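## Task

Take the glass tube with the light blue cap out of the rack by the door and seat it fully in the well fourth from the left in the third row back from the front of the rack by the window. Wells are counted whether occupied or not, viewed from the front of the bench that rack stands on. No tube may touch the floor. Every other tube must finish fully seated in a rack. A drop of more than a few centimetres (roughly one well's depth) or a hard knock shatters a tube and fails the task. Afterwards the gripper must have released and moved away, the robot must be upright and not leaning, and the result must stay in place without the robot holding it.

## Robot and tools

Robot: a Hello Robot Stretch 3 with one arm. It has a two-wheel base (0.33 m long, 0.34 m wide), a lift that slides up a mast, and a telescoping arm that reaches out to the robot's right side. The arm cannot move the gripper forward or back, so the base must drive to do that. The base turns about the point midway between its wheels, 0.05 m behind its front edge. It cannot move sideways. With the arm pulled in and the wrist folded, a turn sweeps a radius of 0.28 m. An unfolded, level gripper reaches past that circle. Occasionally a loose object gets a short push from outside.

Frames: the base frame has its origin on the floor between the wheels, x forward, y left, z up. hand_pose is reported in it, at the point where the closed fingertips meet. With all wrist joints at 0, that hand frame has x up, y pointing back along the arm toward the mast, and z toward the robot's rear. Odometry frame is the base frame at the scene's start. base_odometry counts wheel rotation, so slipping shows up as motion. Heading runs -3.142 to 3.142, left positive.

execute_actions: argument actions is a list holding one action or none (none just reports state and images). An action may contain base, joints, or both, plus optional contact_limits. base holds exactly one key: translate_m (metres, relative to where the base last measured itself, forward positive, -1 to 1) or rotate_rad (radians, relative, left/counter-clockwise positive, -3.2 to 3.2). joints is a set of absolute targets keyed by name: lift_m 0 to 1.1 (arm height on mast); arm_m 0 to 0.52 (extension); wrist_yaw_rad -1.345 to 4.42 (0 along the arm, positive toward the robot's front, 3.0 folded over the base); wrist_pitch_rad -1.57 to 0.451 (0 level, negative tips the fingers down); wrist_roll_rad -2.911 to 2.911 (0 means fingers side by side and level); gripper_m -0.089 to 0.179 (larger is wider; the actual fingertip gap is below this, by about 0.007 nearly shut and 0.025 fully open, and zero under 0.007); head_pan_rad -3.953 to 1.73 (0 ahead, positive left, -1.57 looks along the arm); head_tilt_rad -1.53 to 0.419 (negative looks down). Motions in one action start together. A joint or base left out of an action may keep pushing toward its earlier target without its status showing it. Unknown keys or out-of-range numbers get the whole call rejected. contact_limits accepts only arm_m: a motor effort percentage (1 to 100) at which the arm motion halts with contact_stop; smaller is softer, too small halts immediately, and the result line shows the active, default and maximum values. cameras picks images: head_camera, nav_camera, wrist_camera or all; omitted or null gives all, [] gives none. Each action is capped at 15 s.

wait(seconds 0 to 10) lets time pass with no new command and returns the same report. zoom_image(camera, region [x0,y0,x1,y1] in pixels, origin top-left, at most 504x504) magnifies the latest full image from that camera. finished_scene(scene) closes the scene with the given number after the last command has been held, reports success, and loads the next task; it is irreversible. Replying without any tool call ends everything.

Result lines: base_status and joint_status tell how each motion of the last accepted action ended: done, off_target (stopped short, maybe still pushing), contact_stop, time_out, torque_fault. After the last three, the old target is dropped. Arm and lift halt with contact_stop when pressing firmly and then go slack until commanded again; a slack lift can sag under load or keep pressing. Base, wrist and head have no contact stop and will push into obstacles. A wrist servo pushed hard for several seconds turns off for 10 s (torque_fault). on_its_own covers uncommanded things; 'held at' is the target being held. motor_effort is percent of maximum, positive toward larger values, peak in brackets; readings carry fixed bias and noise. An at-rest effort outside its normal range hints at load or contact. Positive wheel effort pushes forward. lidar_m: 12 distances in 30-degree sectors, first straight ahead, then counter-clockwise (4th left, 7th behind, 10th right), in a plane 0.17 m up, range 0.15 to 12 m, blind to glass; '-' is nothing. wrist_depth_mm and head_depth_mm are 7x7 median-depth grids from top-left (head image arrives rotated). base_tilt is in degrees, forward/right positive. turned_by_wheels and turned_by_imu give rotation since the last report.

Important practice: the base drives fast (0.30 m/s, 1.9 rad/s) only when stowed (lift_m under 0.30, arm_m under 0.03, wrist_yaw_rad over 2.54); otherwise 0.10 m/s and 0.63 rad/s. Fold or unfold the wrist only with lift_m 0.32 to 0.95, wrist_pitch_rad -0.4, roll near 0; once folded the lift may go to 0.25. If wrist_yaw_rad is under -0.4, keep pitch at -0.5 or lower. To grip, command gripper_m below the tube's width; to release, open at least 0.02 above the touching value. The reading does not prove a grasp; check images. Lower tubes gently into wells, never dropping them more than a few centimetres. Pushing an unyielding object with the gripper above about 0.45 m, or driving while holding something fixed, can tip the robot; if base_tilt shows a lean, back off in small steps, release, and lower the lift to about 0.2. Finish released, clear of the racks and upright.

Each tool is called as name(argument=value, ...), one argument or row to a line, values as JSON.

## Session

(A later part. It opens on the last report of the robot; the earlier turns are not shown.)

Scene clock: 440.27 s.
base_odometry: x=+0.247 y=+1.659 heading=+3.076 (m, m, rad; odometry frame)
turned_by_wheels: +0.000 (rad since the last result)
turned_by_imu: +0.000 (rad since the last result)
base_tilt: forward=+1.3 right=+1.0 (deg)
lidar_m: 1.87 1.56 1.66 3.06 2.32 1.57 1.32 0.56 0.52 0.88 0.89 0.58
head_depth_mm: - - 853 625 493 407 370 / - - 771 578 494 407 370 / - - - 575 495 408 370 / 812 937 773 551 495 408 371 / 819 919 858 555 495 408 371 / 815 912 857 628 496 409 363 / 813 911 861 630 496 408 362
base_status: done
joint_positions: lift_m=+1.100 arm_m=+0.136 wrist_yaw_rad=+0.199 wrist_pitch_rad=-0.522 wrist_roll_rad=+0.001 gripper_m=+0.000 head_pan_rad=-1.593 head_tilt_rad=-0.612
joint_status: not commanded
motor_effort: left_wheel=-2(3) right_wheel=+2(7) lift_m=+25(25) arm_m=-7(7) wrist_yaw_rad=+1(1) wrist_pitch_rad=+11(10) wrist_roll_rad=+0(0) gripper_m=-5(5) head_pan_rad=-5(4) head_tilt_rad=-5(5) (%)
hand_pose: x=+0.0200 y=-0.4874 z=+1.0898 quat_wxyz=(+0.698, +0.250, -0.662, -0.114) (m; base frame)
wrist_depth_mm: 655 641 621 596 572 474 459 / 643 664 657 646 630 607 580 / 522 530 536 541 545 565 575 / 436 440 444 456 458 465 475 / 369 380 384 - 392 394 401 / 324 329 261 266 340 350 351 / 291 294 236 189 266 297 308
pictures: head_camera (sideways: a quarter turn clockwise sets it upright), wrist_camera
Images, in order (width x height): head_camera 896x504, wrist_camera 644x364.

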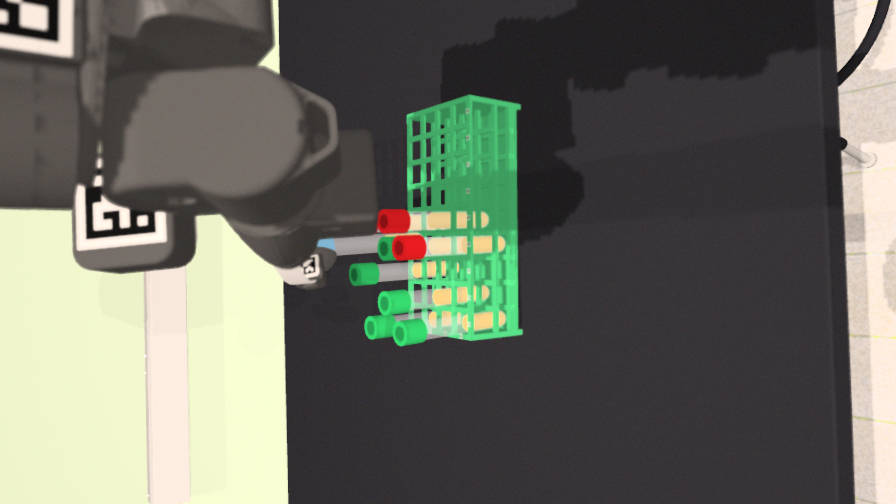

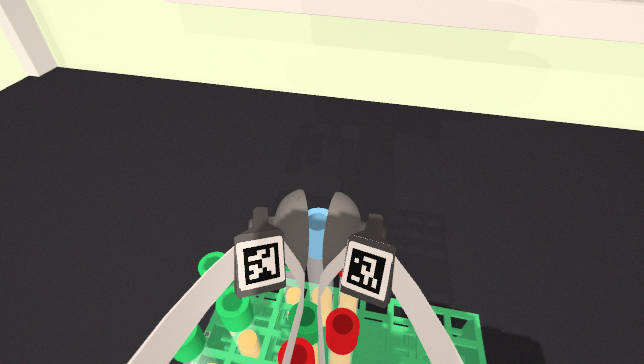

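execute_actions(
  actions=[
    {"base":{"translate_m":0.007}},
  ],
  cameras=["wrist_camera","head_camera"],
)

zoom_image(
  camera="head_camera",
  region=[300,160,460,320],
)

Scene clock: 442.77 s.
base_odometry: x=+0.240 y=+1.659 heading=+3.076 (m, m, rad; odometry frame)
turned_by_wheels: +0.000 (rad since the last result)
turned_by_imu: +0.000 (rad since the last result)
base_tilt: forward=+1.2 right=+0.9 (deg)
lidar_m: 1.87 1.56 1.65 3.21 2.33 1.58 1.32 0.57 0.52 0.88 0.89 0.57
head_depth_mm: - - 851 624 493 407 369 / - - 775 577 494 408 370 / - - - 568 494 408 371 / 808 939 773 550 495 408 371 / 817 916 857 560 495 409 371 / 817 913 857 628 495 408 363 / 811 907 860 630 496 409 363
base_status: done
joint_positions: lift_m=+1.100 arm_m=+0.136 wrist_yaw_rad=+0.199 wrist_pitch_rad=-0.522 wrist_roll_rad=+0.001 gripper_m=+0.000 head_pan_rad=-1.593 head_tilt_rad=-0.612
joint_status: not commanded
motor_effort: left_wheel=-2(3) right_wheel=+2(7) lift_m=+25(25) arm_m=-7(7) wrist_yaw_rad=+1(2) wrist_pitch_rad=+10(11) wrist_roll_rad=+0(0) gripper_m=-5(4) head_pan_rad=-4(5) head_tilt_rad=-5(5) (%)
hand_pose: x=+0.0200 y=-0.4874 z=+1.0898 quat_wxyz=(+0.698, +0.250, -0.662, -0.114) (m; base frame)
wrist_depth_mm: 651 642 613 595 578 482 449 / 633 681 652 639 620 598 584 / 507 529 533 548 556 568 582 / 436 441 444 452 462 466 474 / 375 374 390 - 391 399 400 / 328 330 296 266 341 347 348 / 291 293 230 190 260 297 311
pictures: head_camera (sideways: a quarter turn clockwise sets it upright), wrist_camera
Images, in order (width x height): head_camera 896x504, wrist_camera 644x364.

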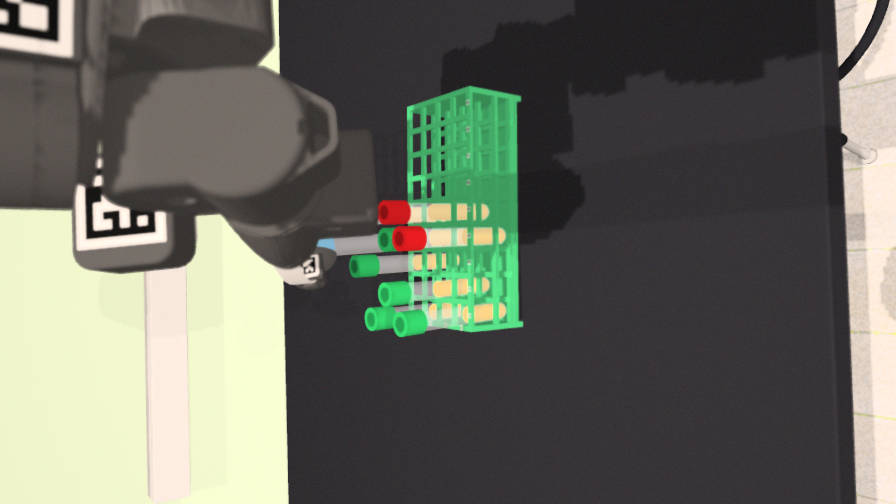

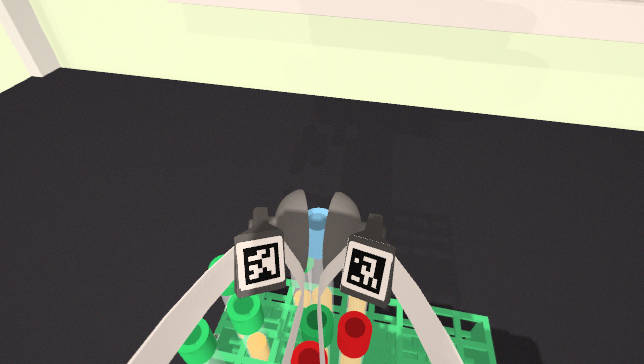

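Region (300, 160, 460, 320) of head_camera's 896x504 image, scaled by 3.150, with more detail than that image has.

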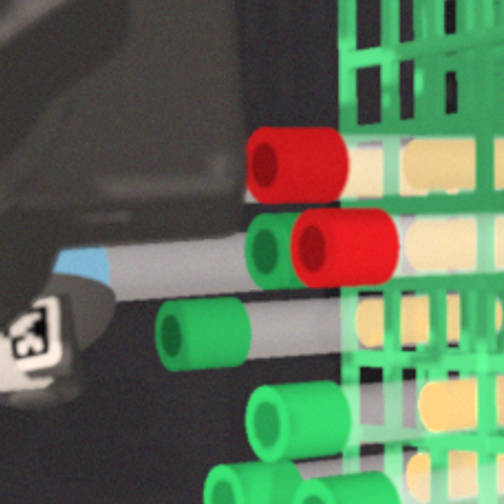

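execute_actions(
  actions=[
    {"joints":{"lift_m":1.088}},
  ],
  cameras=["wrist_camera","head_camera"],
)

execute_actions(
  actions=[
    {"joints":{"lift_m":1.078}},
  ],
  cameras=["wrist_camera","head_camera"],
)

zoom_image(
  camera="head_camera",
  region=[300,160,460,320],
)

Scene clock: 444.30 s.
base_odometry: x=+0.240 y=+1.659 heading=+3.076 (m, m, rad; odometry frame)
turned_by_wheels: +0.000 (rad since the last result)
turned_by_imu: +0.000 (rad since the last result)
base_tilt: forward=+1.3 right=+0.9 (deg)
lidar_m: 1.87 1.56 1.65 3.20 2.32 1.58 1.33 0.57 0.52 0.88 0.89 0.57
head_depth_mm: - - 810 627 493 407 369 / - - 773 578 494 407 370 / - - - 569 494 408 370 / 810 954 776 553 494 408 371 / 819 917 856 560 495 409 371 / 813 912 858 628 495 409 362 / 811 909 858 628 496 409 363
base_status: not commanded
joint_positions: lift_m=+1.088 arm_m=+0.136 wrist_yaw_rad=+0.199 wrist_pitch_rad=-0.521 wrist_roll_rad=+0.001 gripper_m=+0.000 head_pan_rad=-1.593 head_tilt_rad=-0.612
joint_status: all done
motor_effort: left_wheel=-2(1) right_wheel=+2(3) lift_m=+16(22) arm_m=-7(7) wrist_yaw_rad=+1(2) wrist_pitch_rad=+10(10) wrist_roll_rad=+0(0) gripper_m=-6(5) head_pan_rad=-4(5) head_tilt_rad=-5(5) (%)
hand_pose: x=+0.0200 y=-0.4875 z=+1.0785 quat_wxyz=(+0.698, +0.249, -0.662, -0.114) (m; base frame)
wrist_depth_mm: 645 634 616 583 562 543 457 / 618 627 648 655 634 597 575 / 506 502 522 521 536 550 554 / 421 432 430 442 449 452 459 / 357 364 371 - 378 386 388 / 314 319 253 256 329 335 338 / 281 282 227 185 247 285 297
pictures: head_camera (sideways: a quarter turn clockwise sets it upright), wrist_camera
Images, in order (width x height): head_camera 896x504, wrist_camera 644x364.

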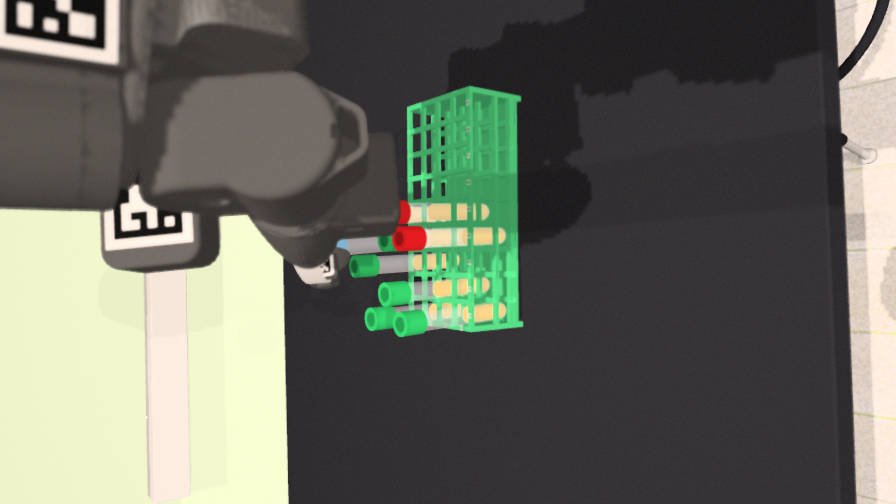

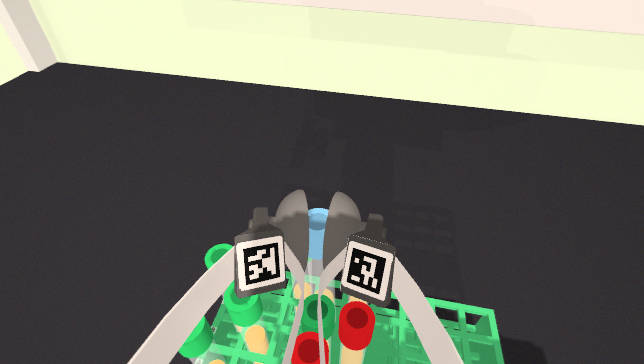

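Scene clock: 445.03 s.
base_odometry: x=+0.240 y=+1.659 heading=+3.076 (m, m, rad; odometry frame)
turned_by_wheels: +0.000 (rad since the last result)
turned_by_imu: +0.000 (rad since the last result)
base_tilt: forward=+1.3 right=+0.9 (deg)
lidar_m: 1.87 1.55 1.65 3.19 2.33 1.58 1.32 0.57 0.52 0.88 0.89 0.58
head_depth_mm: - - 771 625 494 407 370 / - - - 577 494 408 370 / - - - 560 494 408 370 / 824 951 955 551 494 408 371 / 818 918 856 561 495 408 370 / 816 911 856 628 496 408 363 / 810 908 861 629 495 408 363
base_status: not commanded
joint_positions: lift_m=+1.078 arm_m=+0.136 wrist_yaw_rad=+0.199 wrist_pitch_rad=-0.521 wrist_roll_rad=+0.001 gripper_m=+0.000 head_pan_rad=-1.593 head_tilt_rad=-0.612
joint_status: all done
motor_effort: left_wheel=-2(2) right_wheel=+1(3) lift_m=+15(14) arm_m=-6(7) wrist_yaw_rad=+1(1) wrist_pitch_rad=+10(10) wrist_roll_rad=+0(0) gripper_m=-5(5) head_pan_rad=-5(5) head_tilt_rad=-5(5) (%)
hand_pose: x=+0.0200 y=-0.4876 z=+1.0686 quat_wxyz=(+0.698, +0.249, -0.662, -0.114) (m; base frame)
wrist_depth_mm: 647 636 625 597 574 549 533 / 603 624 628 635 617 600 571 / 484 488 500 507 524 517 538 / 403 410 412 425 429 433 440 / 345 346 358 - 365 367 380 / 306 312 237 238 319 321 325 / 269 269 219 181 241 274 289
pictures: head_camera (sideways: a quarter turn clockwise sets it upright), wrist_camera
Images, in order (width x height): head_camera 896x504, wrist_camera 644x364.

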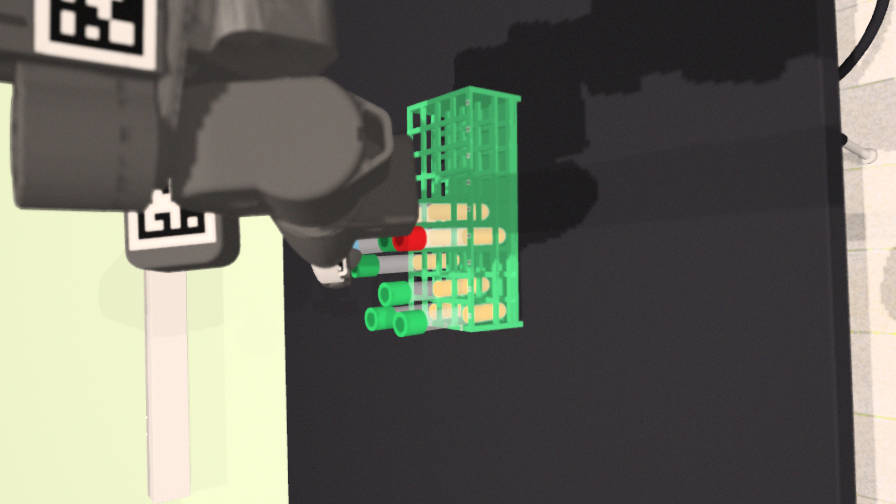

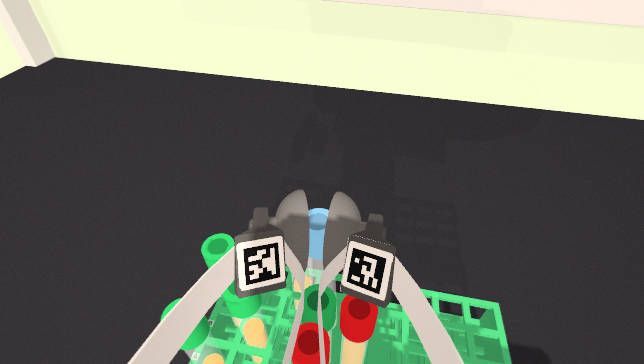

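Region (300, 160, 460, 320) of head_camera's 896x504 image, scaled by 3.150, with more detail than that image has.

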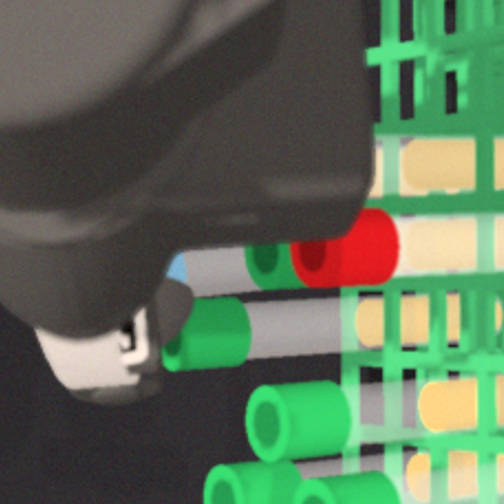

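execute_actions(
  actions=[
    {"joints":{"lift_m":1.070}},
  ],
  cameras=["wrist_camera","head_camera"],
)

execute_actions(
  actions=[
    {"joints":{"lift_m":1.062}},
  ],
  cameras=["wrist_camera","head_camera"],
)

zoom_image(
  camera="head_camera",
  region=[320,160,520,340],
)

Scene clock: 446.47 s.
base_odometry: x=+0.240 y=+1.659 heading=+3.076 (m, m, rad; odometry frame)
turned_by_wheels: +0.000 (rad since the last result)
turned_by_imu: +0.000 (rad since the last result)
base_tilt: forward=+1.3 right=+0.9 (deg)
lidar_m: 1.87 1.55 1.65 3.19 2.33 1.58 1.32 0.57 0.52 0.88 0.89 0.58
head_depth_mm: - - - 626 493 407 370 / - - - 574 494 407 370 / 799 - - 558 494 408 371 / 821 873 951 549 495 408 371 / 819 916 855 560 495 408 371 / 815 916 859 628 495 409 363 / 811 907 860 629 495 408 363
base_status: not commanded
joint_positions: lift_m=+1.070 arm_m=+0.136 wrist_yaw_rad=+0.199 wrist_pitch_rad=-0.521 wrist_roll_rad=+0.001 gripper_m=+0.000 head_pan_rad=-1.593 head_tilt_rad=-0.612
joint_status: all done
motor_effort: left_wheel=-2(2) right_wheel=+2(3) lift_m=+16(17) arm_m=-7(7) wrist_yaw_rad=+1(1) wrist_pitch_rad=+10(10) wrist_roll_rad=+0(0) gripper_m=-5(5) head_pan_rad=-4(5) head_tilt_rad=-5(5) (%)
hand_pose: x=+0.0200 y=-0.4876 z=+1.0606 quat_wxyz=(+0.698, +0.249, -0.662, -0.114) (m; base frame)
wrist_depth_mm: 646 645 620 594 568 556 535 / 584 590 618 625 618 594 590 / 469 470 482 492 502 512 526 / 392 397 403 416 408 421 428 / 335 343 346 - 355 359 365 / 293 298 255 172 307 311 319 / 264 265 213 196 232 261 280
pictures: head_camera (sideways: a quarter turn clockwise sets it upright), wrist_camera
Images, in order (width x height): head_camera 896x504, wrist_camera 644x364.

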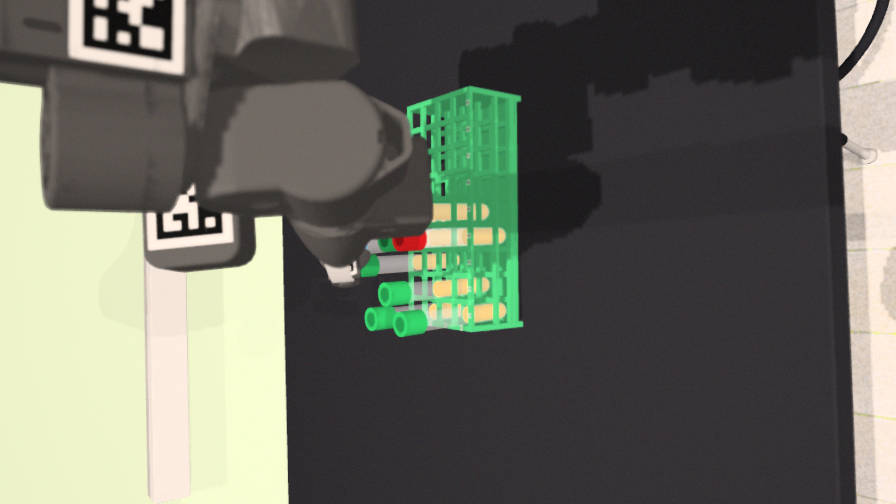

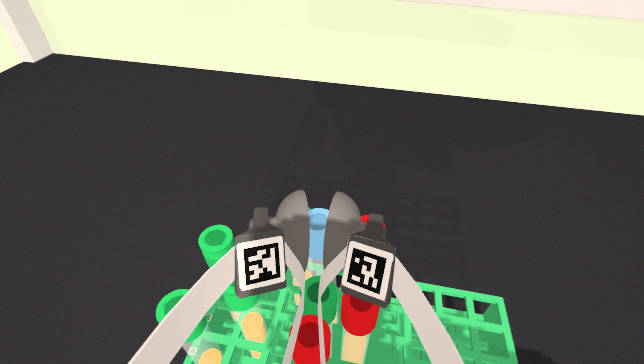

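Scene clock: 447.17 s.
base_odometry: x=+0.240 y=+1.659 heading=+3.076 (m, m, rad; odometry frame)
turned_by_wheels: +0.000 (rad since the last result)
turned_by_imu: +0.000 (rad since the last result)
base_tilt: forward=+1.3 right=+0.9 (deg)
lidar_m: 1.87 1.56 1.65 3.20 2.33 1.59 1.32 0.57 0.52 0.88 0.89 0.57
head_depth_mm: - - - 624 493 407 370 / 808 - - 572 493 407 370 / 807 - - 559 494 408 370 / 823 876 903 552 494 408 370 / 820 915 856 559 495 408 371 / 814 913 856 629 495 408 363 / 811 907 862 628 495 408 363
base_status: not commanded
joint_positions: lift_m=+1.062 arm_m=+0.136 wrist_yaw_rad=+0.199 wrist_pitch_rad=-0.520 wrist_roll_rad=+0.001 gripper_m=+0.000 head_pan_rad=-1.593 head_tilt_rad=-0.612
joint_status: all done
motor_effort: left_wheel=-1(2) right_wheel=+2(2) lift_m=+16(17) arm_m=-7(7) wrist_yaw_rad=+1(1) wrist_pitch_rad=+10(10) wrist_roll_rad=+0(0) gripper_m=-7(4) head_pan_rad=-5(4) head_tilt_rad=-5(5) (%)
hand_pose: x=+0.0200 y=-0.4876 z=+1.0527 quat_wxyz=(+0.698, +0.249, -0.662, -0.114) (m; base frame)
wrist_depth_mm: 661 643 617 592 568 550 521 / 563 578 582 608 612 602 588 / 451 466 469 477 489 499 511 / 376 386 393 400 401 410 417 / 330 331 315 - 350 345 356 / 285 289 228 164 292 300 305 / 256 259 206 198 224 234 271
pictures: head_camera (sideways: a quarter turn clockwise sets it upright), wrist_camera
Images, in order (width x height): head_camera 896x504, wrist_camera 644x364.

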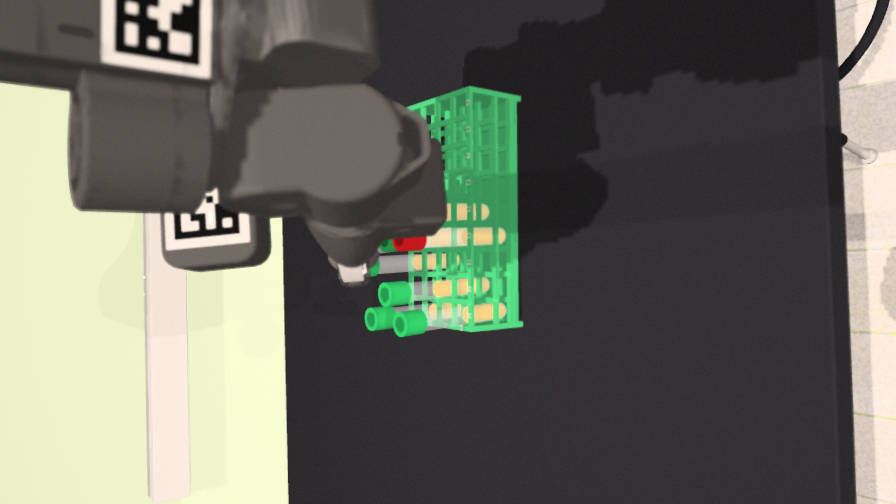

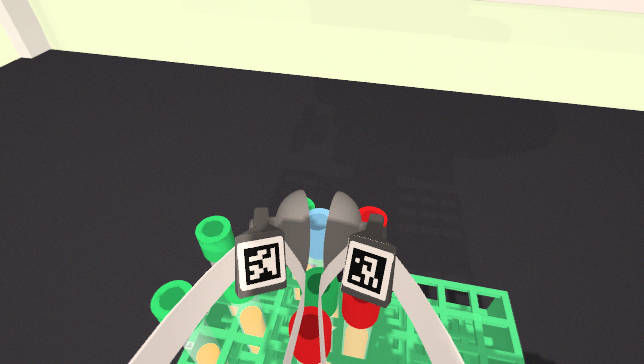

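Region (320, 160, 520, 340) of head_camera's 896x504 image, scaled by 2.520, with more detail than that image has; it fills the top 454 rows of this view, and the rest is white.

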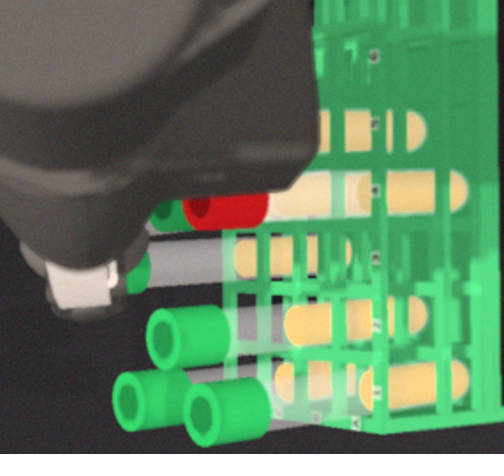

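execute_actions(
  actions=[
    {"joints":{"lift_m":1.056}},
  ],
  cameras=["wrist_camera","head_camera"],
)

Scene clock: 448.50 s.
base_odometry: x=+0.240 y=+1.659 heading=+3.076 (m, m, rad; odometry frame)
turned_by_wheels: +0.000 (rad since the last result)
turned_by_imu: +0.000 (rad since the last result)
base_tilt: forward=+1.2 right=+0.9 (deg)
lidar_m: 1.87 1.56 1.66 3.20 2.33 1.58 1.33 0.57 0.52 0.88 0.89 0.57
head_depth_mm: - - - 625 494 407 370 / 813 - - 565 494 408 370 / 811 - - 556 494 408 370 / 820 877 902 553 495 408 371 / 817 917 857 560 495 408 371 / 816 916 857 629 495 409 363 / 810 913 860 629 496 409 363
base_status: not commanded
joint_positions: lift_m=+1.056 arm_m=+0.136 wrist_yaw_rad=+0.198 wrist_pitch_rad=-0.501 wrist_roll_rad=+0.001 gripper_m=+0.000 head_pan_rad=-1.593 head_tilt_rad=-0.612
joint_status: all done
motor_effort: left_wheel=-2(2) right_wheel=+2(3) lift_m=+14(14) arm_m=-7(7) wrist_yaw_rad=+3(3) wrist_pitch_rad=+1(10) wrist_roll_rad=+0(0) gripper_m=-6(5) head_pan_rad=-4(5) head_tilt_rad=-5(5) (%)
hand_pose: x=+0.0203 y=-0.4905 z=+1.0509 quat_wxyz=(+0.699, +0.242, -0.664, -0.107) (m; base frame)
wrist_depth_mm: 642 638 622 600 580 547 526 / 577 589 601 624 606 603 576 / 469 473 478 495 504 506 514 / 386 392 396 404 409 417 418 / 325 333 324 - 348 351 355 / 289 289 253 165 297 304 306 / 253 255 203 190 220 231 270
pictures: head_camera (sideways: a quarter turn clockwise sets it upright), wrist_camera
Images, in order (width x height): head_camera 896x504, wrist_camera 644x364.

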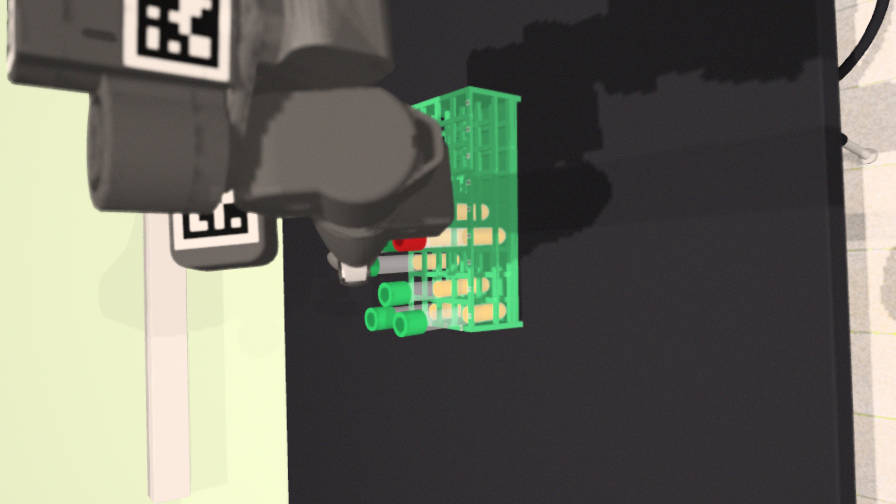

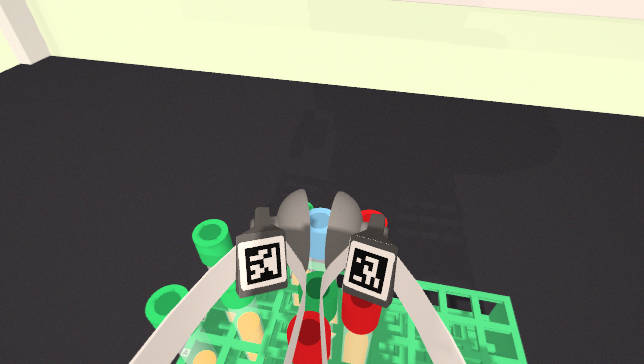

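execute_actions(
  actions=[
    {"joints":{"lift_m":1.060}},
  ],
  cameras=[],
)

execute_actions(
  actions=[
    {"joints":{"gripper_m":0.02}},
  ],
  cameras=["wrist_camera","head_camera"],
)

Scene clock: 449.70 s.
base_odometry: x=+0.240 y=+1.659 heading=+3.076 (m, m, rad; odometry frame)
turned_by_wheels: +0.000 (rad since the last result)
turned_by_imu: +0.000 (rad since the last result)
base_tilt: forward=+1.2 right=+1.1 (deg)
lidar_m: 1.87 1.55 1.65 3.21 2.32 1.58 1.33 0.57 0.52 0.88 0.89 0.58
head_depth_mm: - - - 625 493 407 370 / 809 - - 568 494 407 370 / 810 - - 558 494 408 371 / 820 874 901 552 494 408 371 / 819 918 857 560 495 408 371 / 815 911 857 627 494 408 363 / 811 909 860 630 496 409 363
base_status: not commanded
joint_positions: lift_m=+1.060 arm_m=+0.136 wrist_yaw_rad=+0.198 wrist_pitch_rad=-0.511 wrist_roll_rad=+0.001 gripper_m=+0.000 head_pan_rad=-1.593 head_tilt_rad=-0.612
joint_status: all done
motor_effort: left_wheel=-2(1) right_wheel=+3(3) lift_m=+25(26) arm_m=-7(7) wrist_yaw_rad=+3(3) wrist_pitch_rad=+5(6) wrist_roll_rad=+0(0) gripper_m=-5(6) head_pan_rad=-4(5) head_tilt_rad=-4(5) (%)
hand_pose: x=+0.0201 y=-0.4890 z=+1.0521 quat_wxyz=(+0.698, +0.245, -0.663, -0.111) (m; base frame)
wrist_depth_mm: 647 641 618 603 557 535 528 / 574 577 606 621 607 594 577 / 455 468 481 482 491 505 510 / 382 390 391 397 402 413 423 / 330 332 319 - 349 348 356 / 288 289 252 162 292 304 309 / 254 256 204 193 220 224 271
pictures: none
No camera images: the call's "cameras" was empty. Leave "cameras" out to get every camera's image.

Scene clock: 450.40 s.
base_odometry: x=+0.240 y=+1.659 heading=+3.076 (m, m, rad; odometry frame)
turned_by_wheels: +0.000 (rad since the last result)
turned_by_imu: +0.000 (rad since the last result)
base_tilt: forward=+1.3 right=+0.9 (deg)
lidar_m: 1.87 1.55 1.65 3.20 2.33 1.58 1.33 0.57 0.52 0.88 0.89 0.57
head_depth_mm: - - - 625 493 407 370 / 810 - - 568 494 408 370 / 812 - - 557 493 408 370 / 821 875 905 552 494 409 370 / 816 915 857 561 494 408 371 / 815 914 860 628 494 409 363 / 812 908 860 629 496 409 363
base_status: not commanded
joint_positions: lift_m=+1.060 arm_m=+0.136 wrist_yaw_rad=+0.198 wrist_pitch_rad=-0.512 wrist_roll_rad=+0.001 gripper_m=+0.020 head_pan_rad=-1.593 head_tilt_rad=-0.612
joint_status: all done
motor_effort: left_wheel=-3(2) right_wheel=+2(3) lift_m=+25(25) arm_m=-6(7) wrist_yaw_rad=+2(3) wrist_pitch_rad=+6(6) wrist_roll_rad=+1(0) gripper_m=+0(80) head_pan_rad=-4(6) head_tilt_rad=-5(5) (%)
hand_pose: x=+0.0200 y=-0.4889 z=+1.0519 quat_wxyz=(+0.698, +0.246, -0.663, -0.111) (m; base frame)
wrist_depth_mm: 647 637 609 591 567 543 530 / 561 591 599 603 620 596 574 / 462 462 478 484 497 506 508 / 383 390 396 399 406 412 423 / 323 329 322 172 345 347 355 / 285 290 228 162 271 301 306 / 255 257 206 163 220 230 271
pictures: head_camera (sideways: a quarter turn clockwise sets it upright), wrist_camera
Images, in order (width x height): head_camera 896x504, wrist_camera 644x364.

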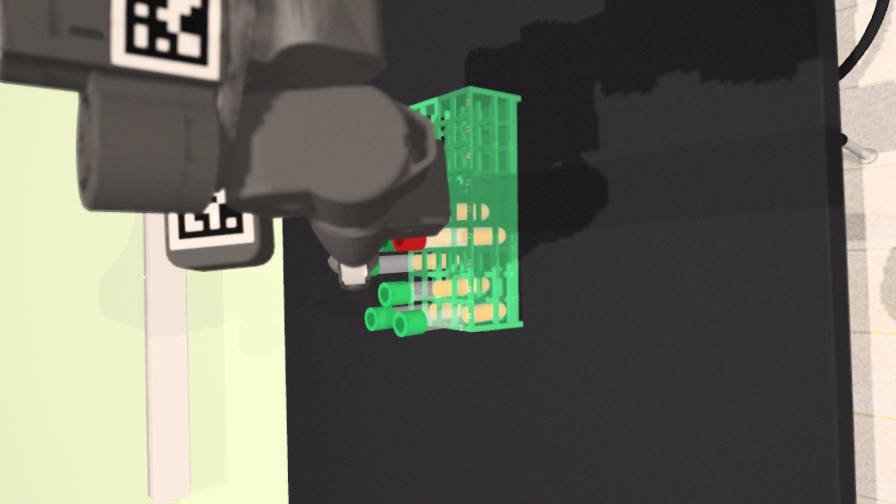

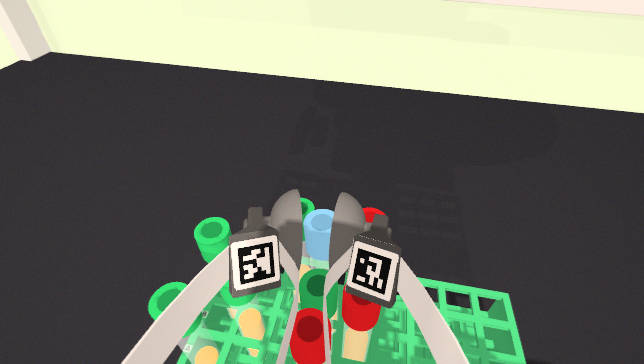

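execute_actions(
  actions=[
    {"joints":{"gripper_m":0.028}},
  ],
  cameras=["wrist_camera","head_camera"],
)

Scene clock: 451.23 s.
base_odometry: x=+0.240 y=+1.659 heading=+3.076 (m, m, rad; odometry frame)
turned_by_wheels: +0.000 (rad since the last result)
turned_by_imu: +0.000 (rad since the last result)
base_tilt: forward=+1.3 right=+0.8 (deg)
lidar_m: 1.87 1.55 1.65 3.19 2.33 1.58 1.32 0.57 0.52 0.88 0.89 0.57
head_depth_mm: - - - 625 493 406 370 / 810 - - 568 494 408 370 / 811 - - 558 494 408 371 / 822 876 902 552 495 408 371 / 820 918 859 560 494 408 371 / 815 913 857 628 495 409 363 / 811 909 859 629 496 409 363
base_status: not commanded
joint_positions: lift_m=+1.060 arm_m=+0.136 wrist_yaw_rad=+0.198 wrist_pitch_rad=-0.512 wrist_roll_rad=+0.001 gripper_m=+0.028 head_pan_rad=-1.593 head_tilt_rad=-0.612
joint_status: all done
motor_effort: left_wheel=-2(2) right_wheel=+3(3) lift_m=+25(25) arm_m=-6(7) wrist_yaw_rad=+3(3) wrist_pitch_rad=+6(6) wrist_roll_rad=+1(1) gripper_m=+0(48) head_pan_rad=-5(5) head_tilt_rad=-5(5) (%)
hand_pose: x=+0.0200 y=-0.4889 z=+1.0519 quat_wxyz=(+0.698, +0.246, -0.663, -0.111) (m; base frame)
wrist_depth_mm: 640 646 616 591 564 553 536 / 571 582 594 618 618 588 574 / 452 462 465 481 497 505 517 / 384 392 391 403 408 414 417 / 326 333 323 201 349 347 356 / 289 290 227 166 272 302 307 / 254 257 205 151 222 234 273
pictures: head_camera (sideways: a quarter turn clockwise sets it upright), wrist_camera
Images, in order (width x height): head_camera 896x504, wrist_camera 644x364.

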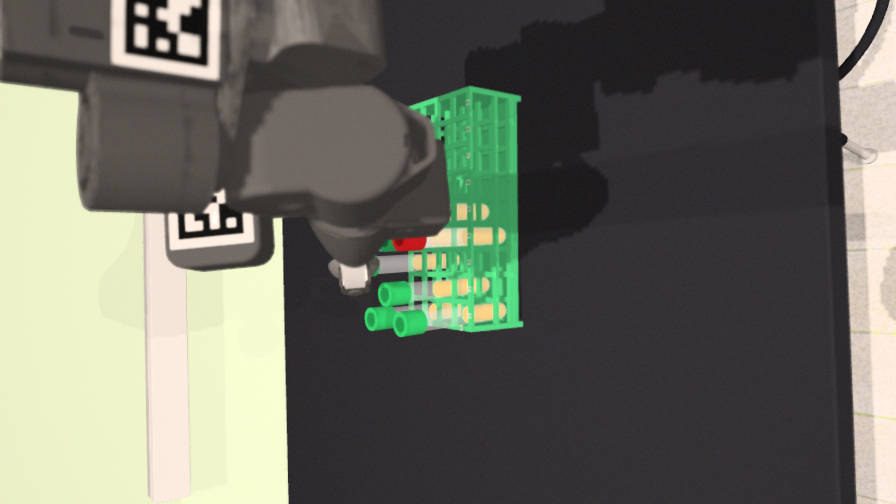

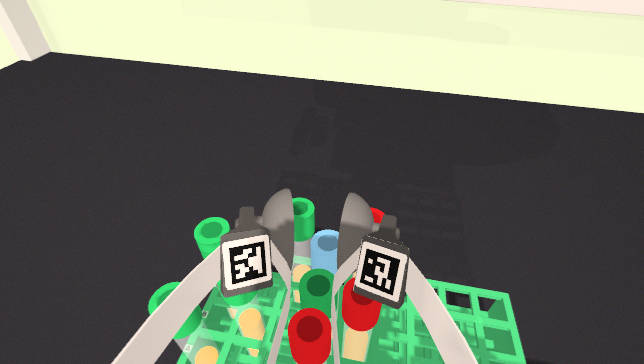

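It dropped down. Lift clear and inspect.

execute_actions(
  actions=[
    {"joints":{"lift_m":1.1}},
  ],
  cameras=["wrist_camera"],
)

execute_actions(
  actions=[
    {"joints":{"arm_m":0.0}},
  ],
)

zoom_image(
  camera="head_camera",
  region=[320,80,540,340],
)

Scene clock: 452.97 s.
base_odometry: x=+0.240 y=+1.659 heading=+3.076 (m, m, rad; odometry frame)
turned_by_wheels: +0.000 (rad since the last result)
turned_by_imu: +0.000 (rad since the last result)
base_tilt: forward=+1.3 right=+0.9 (deg)
lidar_m: 1.87 1.55 1.65 3.20 2.34 1.58 1.33 0.57 0.52 0.88 0.89 0.57
head_depth_mm: - - 850 624 493 407 370 / - - 773 578 493 407 370 / - - - 570 494 407 370 / 808 936 774 550 495 408 370 / 819 918 857 561 495 408 371 / 815 910 860 628 495 408 363 / 812 908 858 630 495 409 362
base_status: not commanded
joint_positions: lift_m=+1.100 arm_m=+0.136 wrist_yaw_rad=+0.198 wrist_pitch_rad=-0.513 wrist_roll_rad=+0.001 gripper_m=+0.028 head_pan_rad=-1.593 head_tilt_rad=-0.612
joint_status: all done
motor_effort: left_wheel=-2(2) right_wheel=+3(3) lift_m=+25(23) arm_m=-7(7) wrist_yaw_rad=+3(3) wrist_pitch_rad=+6(6) wrist_roll_rad=+0(0) gripper_m=+1(1) head_pan_rad=-5(5) head_tilt_rad=-6(5) (%)
hand_pose: x=+0.0200 y=-0.4888 z=+1.0917 quat_wxyz=(+0.698, +0.246, -0.663, -0.111) (m; base frame)
wrist_depth_mm: 650 633 631 584 489 472 459 / 632 675 672 645 617 596 587 / 534 534 547 561 562 571 587 / 443 447 457 456 467 476 482 / 376 383 400 390 396 398 402 / 330 334 238 269 349 349 349 / 295 295 233 189 259 306 313
pictures: wrist_camera
Images, in order (width x height): wrist_camera 644x364.

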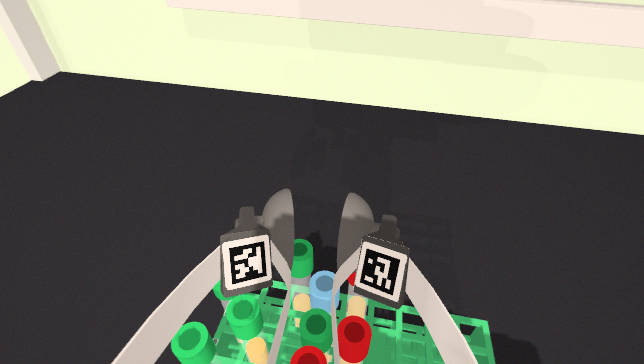

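Scene clock: 455.20 s.
base_odometry: x=+0.240 y=+1.659 heading=+3.076 (m, m, rad; odometry frame)
turned_by_wheels: +0.000 (rad since the last result)
turned_by_imu: +0.000 (rad since the last result)
base_tilt: forward=+1.3 right=+0.9 (deg)
lidar_m: 1.87 1.55 1.65 3.20 2.33 1.58 1.32 0.57 0.52 0.88 0.89 0.58
head_depth_mm: - - - - - 387 370 / - - - - - 388 370 / - - - - - 408 371 / 821 - 814 - 480 408 371 / 818 916 858 574 495 409 371 / 813 914 861 628 496 409 363 / 812 907 861 628 496 409 363
base_status: not commanded
joint_positions: lift_m=+1.100 arm_m=+0.002 wrist_yaw_rad=+0.199 wrist_pitch_rad=-0.513 wrist_roll_rad=+0.001 gripper_m=+0.028 head_pan_rad=-1.593 head_tilt_rad=-0.612
joint_status: all done
joint sent to its limit — the command would take arm_m past its lower limit, so that joint was sent only as far as its limit.
motor_effort: left_wheel=-2(2) right_wheel=+3(2) lift_m=+25(25) arm_m=-7(7) wrist_yaw_rad=+2(2) wrist_pitch_rad=+6(6) wrist_roll_rad=+0(0) gripper_m=+0(0) head_pan_rad=-5(4) head_tilt_rad=-5(4) (%)
hand_pose: x=+0.0203 y=-0.3546 z=+1.0917 quat_wxyz=(+0.698, +0.246, -0.663, -0.111) (m; base frame)
wrist_depth_mm: 822 751 746 713 692 677 643 / 709 674 696 697 724 721 686 / 526 532 543 559 565 573 596 / 437 448 453 353 456 471 497 / 374 375 393 342 358 393 408 / 331 334 325 337 327 341 355 / 292 297 299 300 304 310 314
pictures: head_camera (sideways: a quarter turn clockwise sets it upright), nav_camera (sideways: a quarter turn counterclockwise sets it upright), wrist_camera
Images, in order (width x height): head_camera 896x504, nav_camera 672x504, wrist_camera 644x364.

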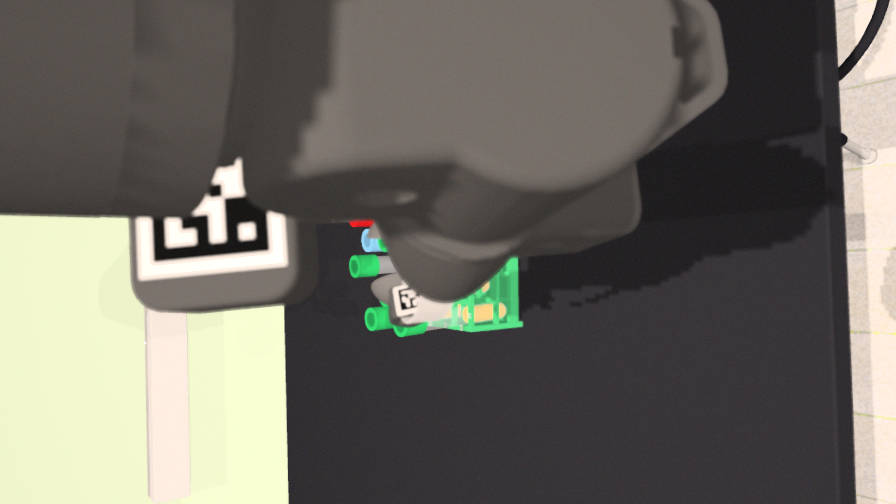

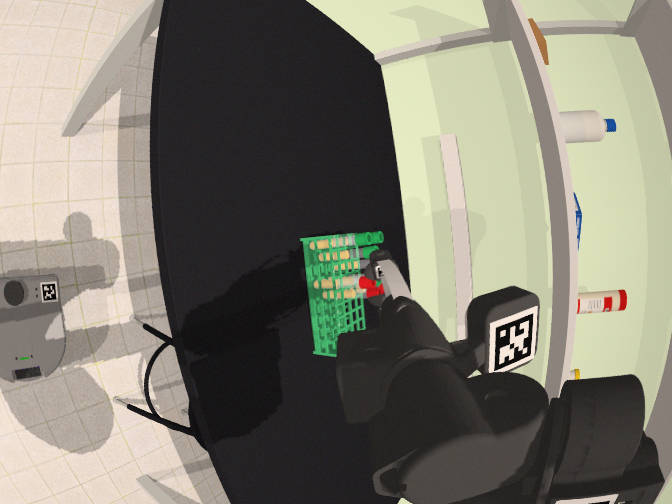

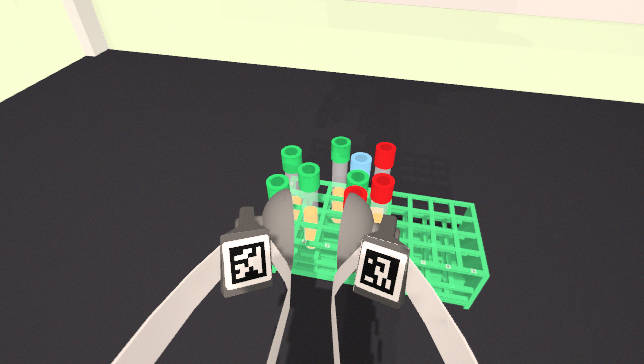

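Region (320, 80, 540, 340) of head_camera's 896x504 image, scaled by 1.938, with more detail than that image has; it fills the left 426 columns of this view, and the rest is white.

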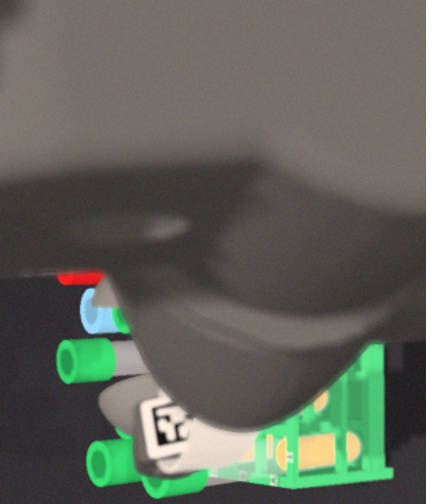

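execute_actions(
  actions=[
    {"base":{"translate_m":-0.13}},
  ],
  cameras=["head_camera"],
)

zoom_image(
  camera="head_camera",
  region=[320,240,560,504],
)

Scene clock: 458.67 s.
base_odometry: x=+0.369 y=+1.651 heading=+3.075 (m, m, rad; odometry frame)
turned_by_wheels: +0.000 (rad since the last result)
turned_by_imu: +0.000 (rad since the last result)
base_tilt: forward=+1.3 right=+0.9 (deg)
lidar_m: 0.70 1.66 1.82 3.04 2.12 1.44 1.19 0.77 0.47 0.50 0.90 0.70
head_depth_mm: - - - - - 387 869 / - - - - - 388 908 / - - - - - 408 1051 / 832 - 812 - 481 408 1120 / 831 930 858 542 495 408 1115 / 827 926 862 533 496 408 1117 / 822 920 861 543 495 409 1118
base_status: done
joint_positions: lift_m=+1.100 arm_m=+0.002 wrist_yaw_rad=+0.199 wrist_pitch_rad=-0.513 wrist_roll_rad=+0.001 gripper_m=+0.028 head_pan_rad=-1.593 head_tilt_rad=-0.612
joint_status: not commanded
motor_effort: left_wheel=-2(8) right_wheel=+2(3) lift_m=+25(25) arm_m=-7(7) wrist_yaw_rad=+2(1) wrist_pitch_rad=+6(6) wrist_roll_rad=+0(0) gripper_m=+0(1) head_pan_rad=-5(5) head_tilt_rad=-5(4) (%)
hand_pose: x=+0.0203 y=-0.3546 z=+1.0917 quat_wxyz=(+0.698, +0.246, -0.663, -0.111) (m; base frame)
wrist_depth_mm: 796 765 753 740 700 685 645 / 646 681 698 708 710 708 714 / 533 536 530 562 563 573 587 / 436 428 351 453 466 477 481 / 379 371 362 347 408 403 410 / 329 332 328 334 348 350 352 / 295 295 296 301 305 311 312
pictures: head_camera (sideways: a quarter turn clockwise sets it upright)
Images, in order (width x height): head_camera 896x504.

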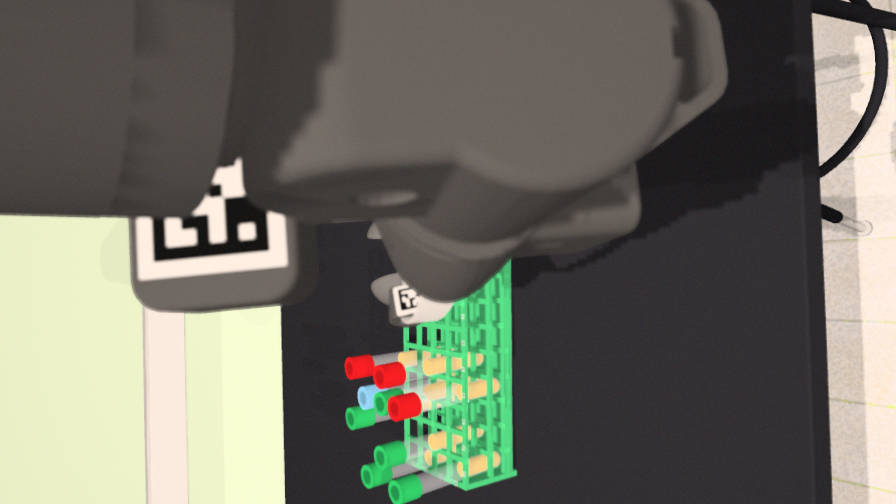

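Region (320, 240, 560, 504) of head_camera's 896x504 image, scaled by 1.909, with more detail than that image has; it fills the left 458 columns of this view, and the rest is white.

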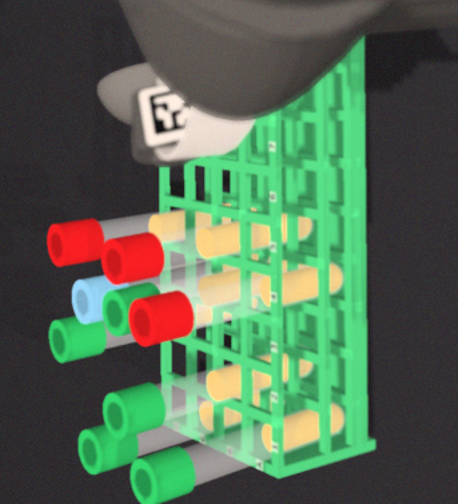

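finished_scene(
  scene=2,
)

The scene is finished: the task was done.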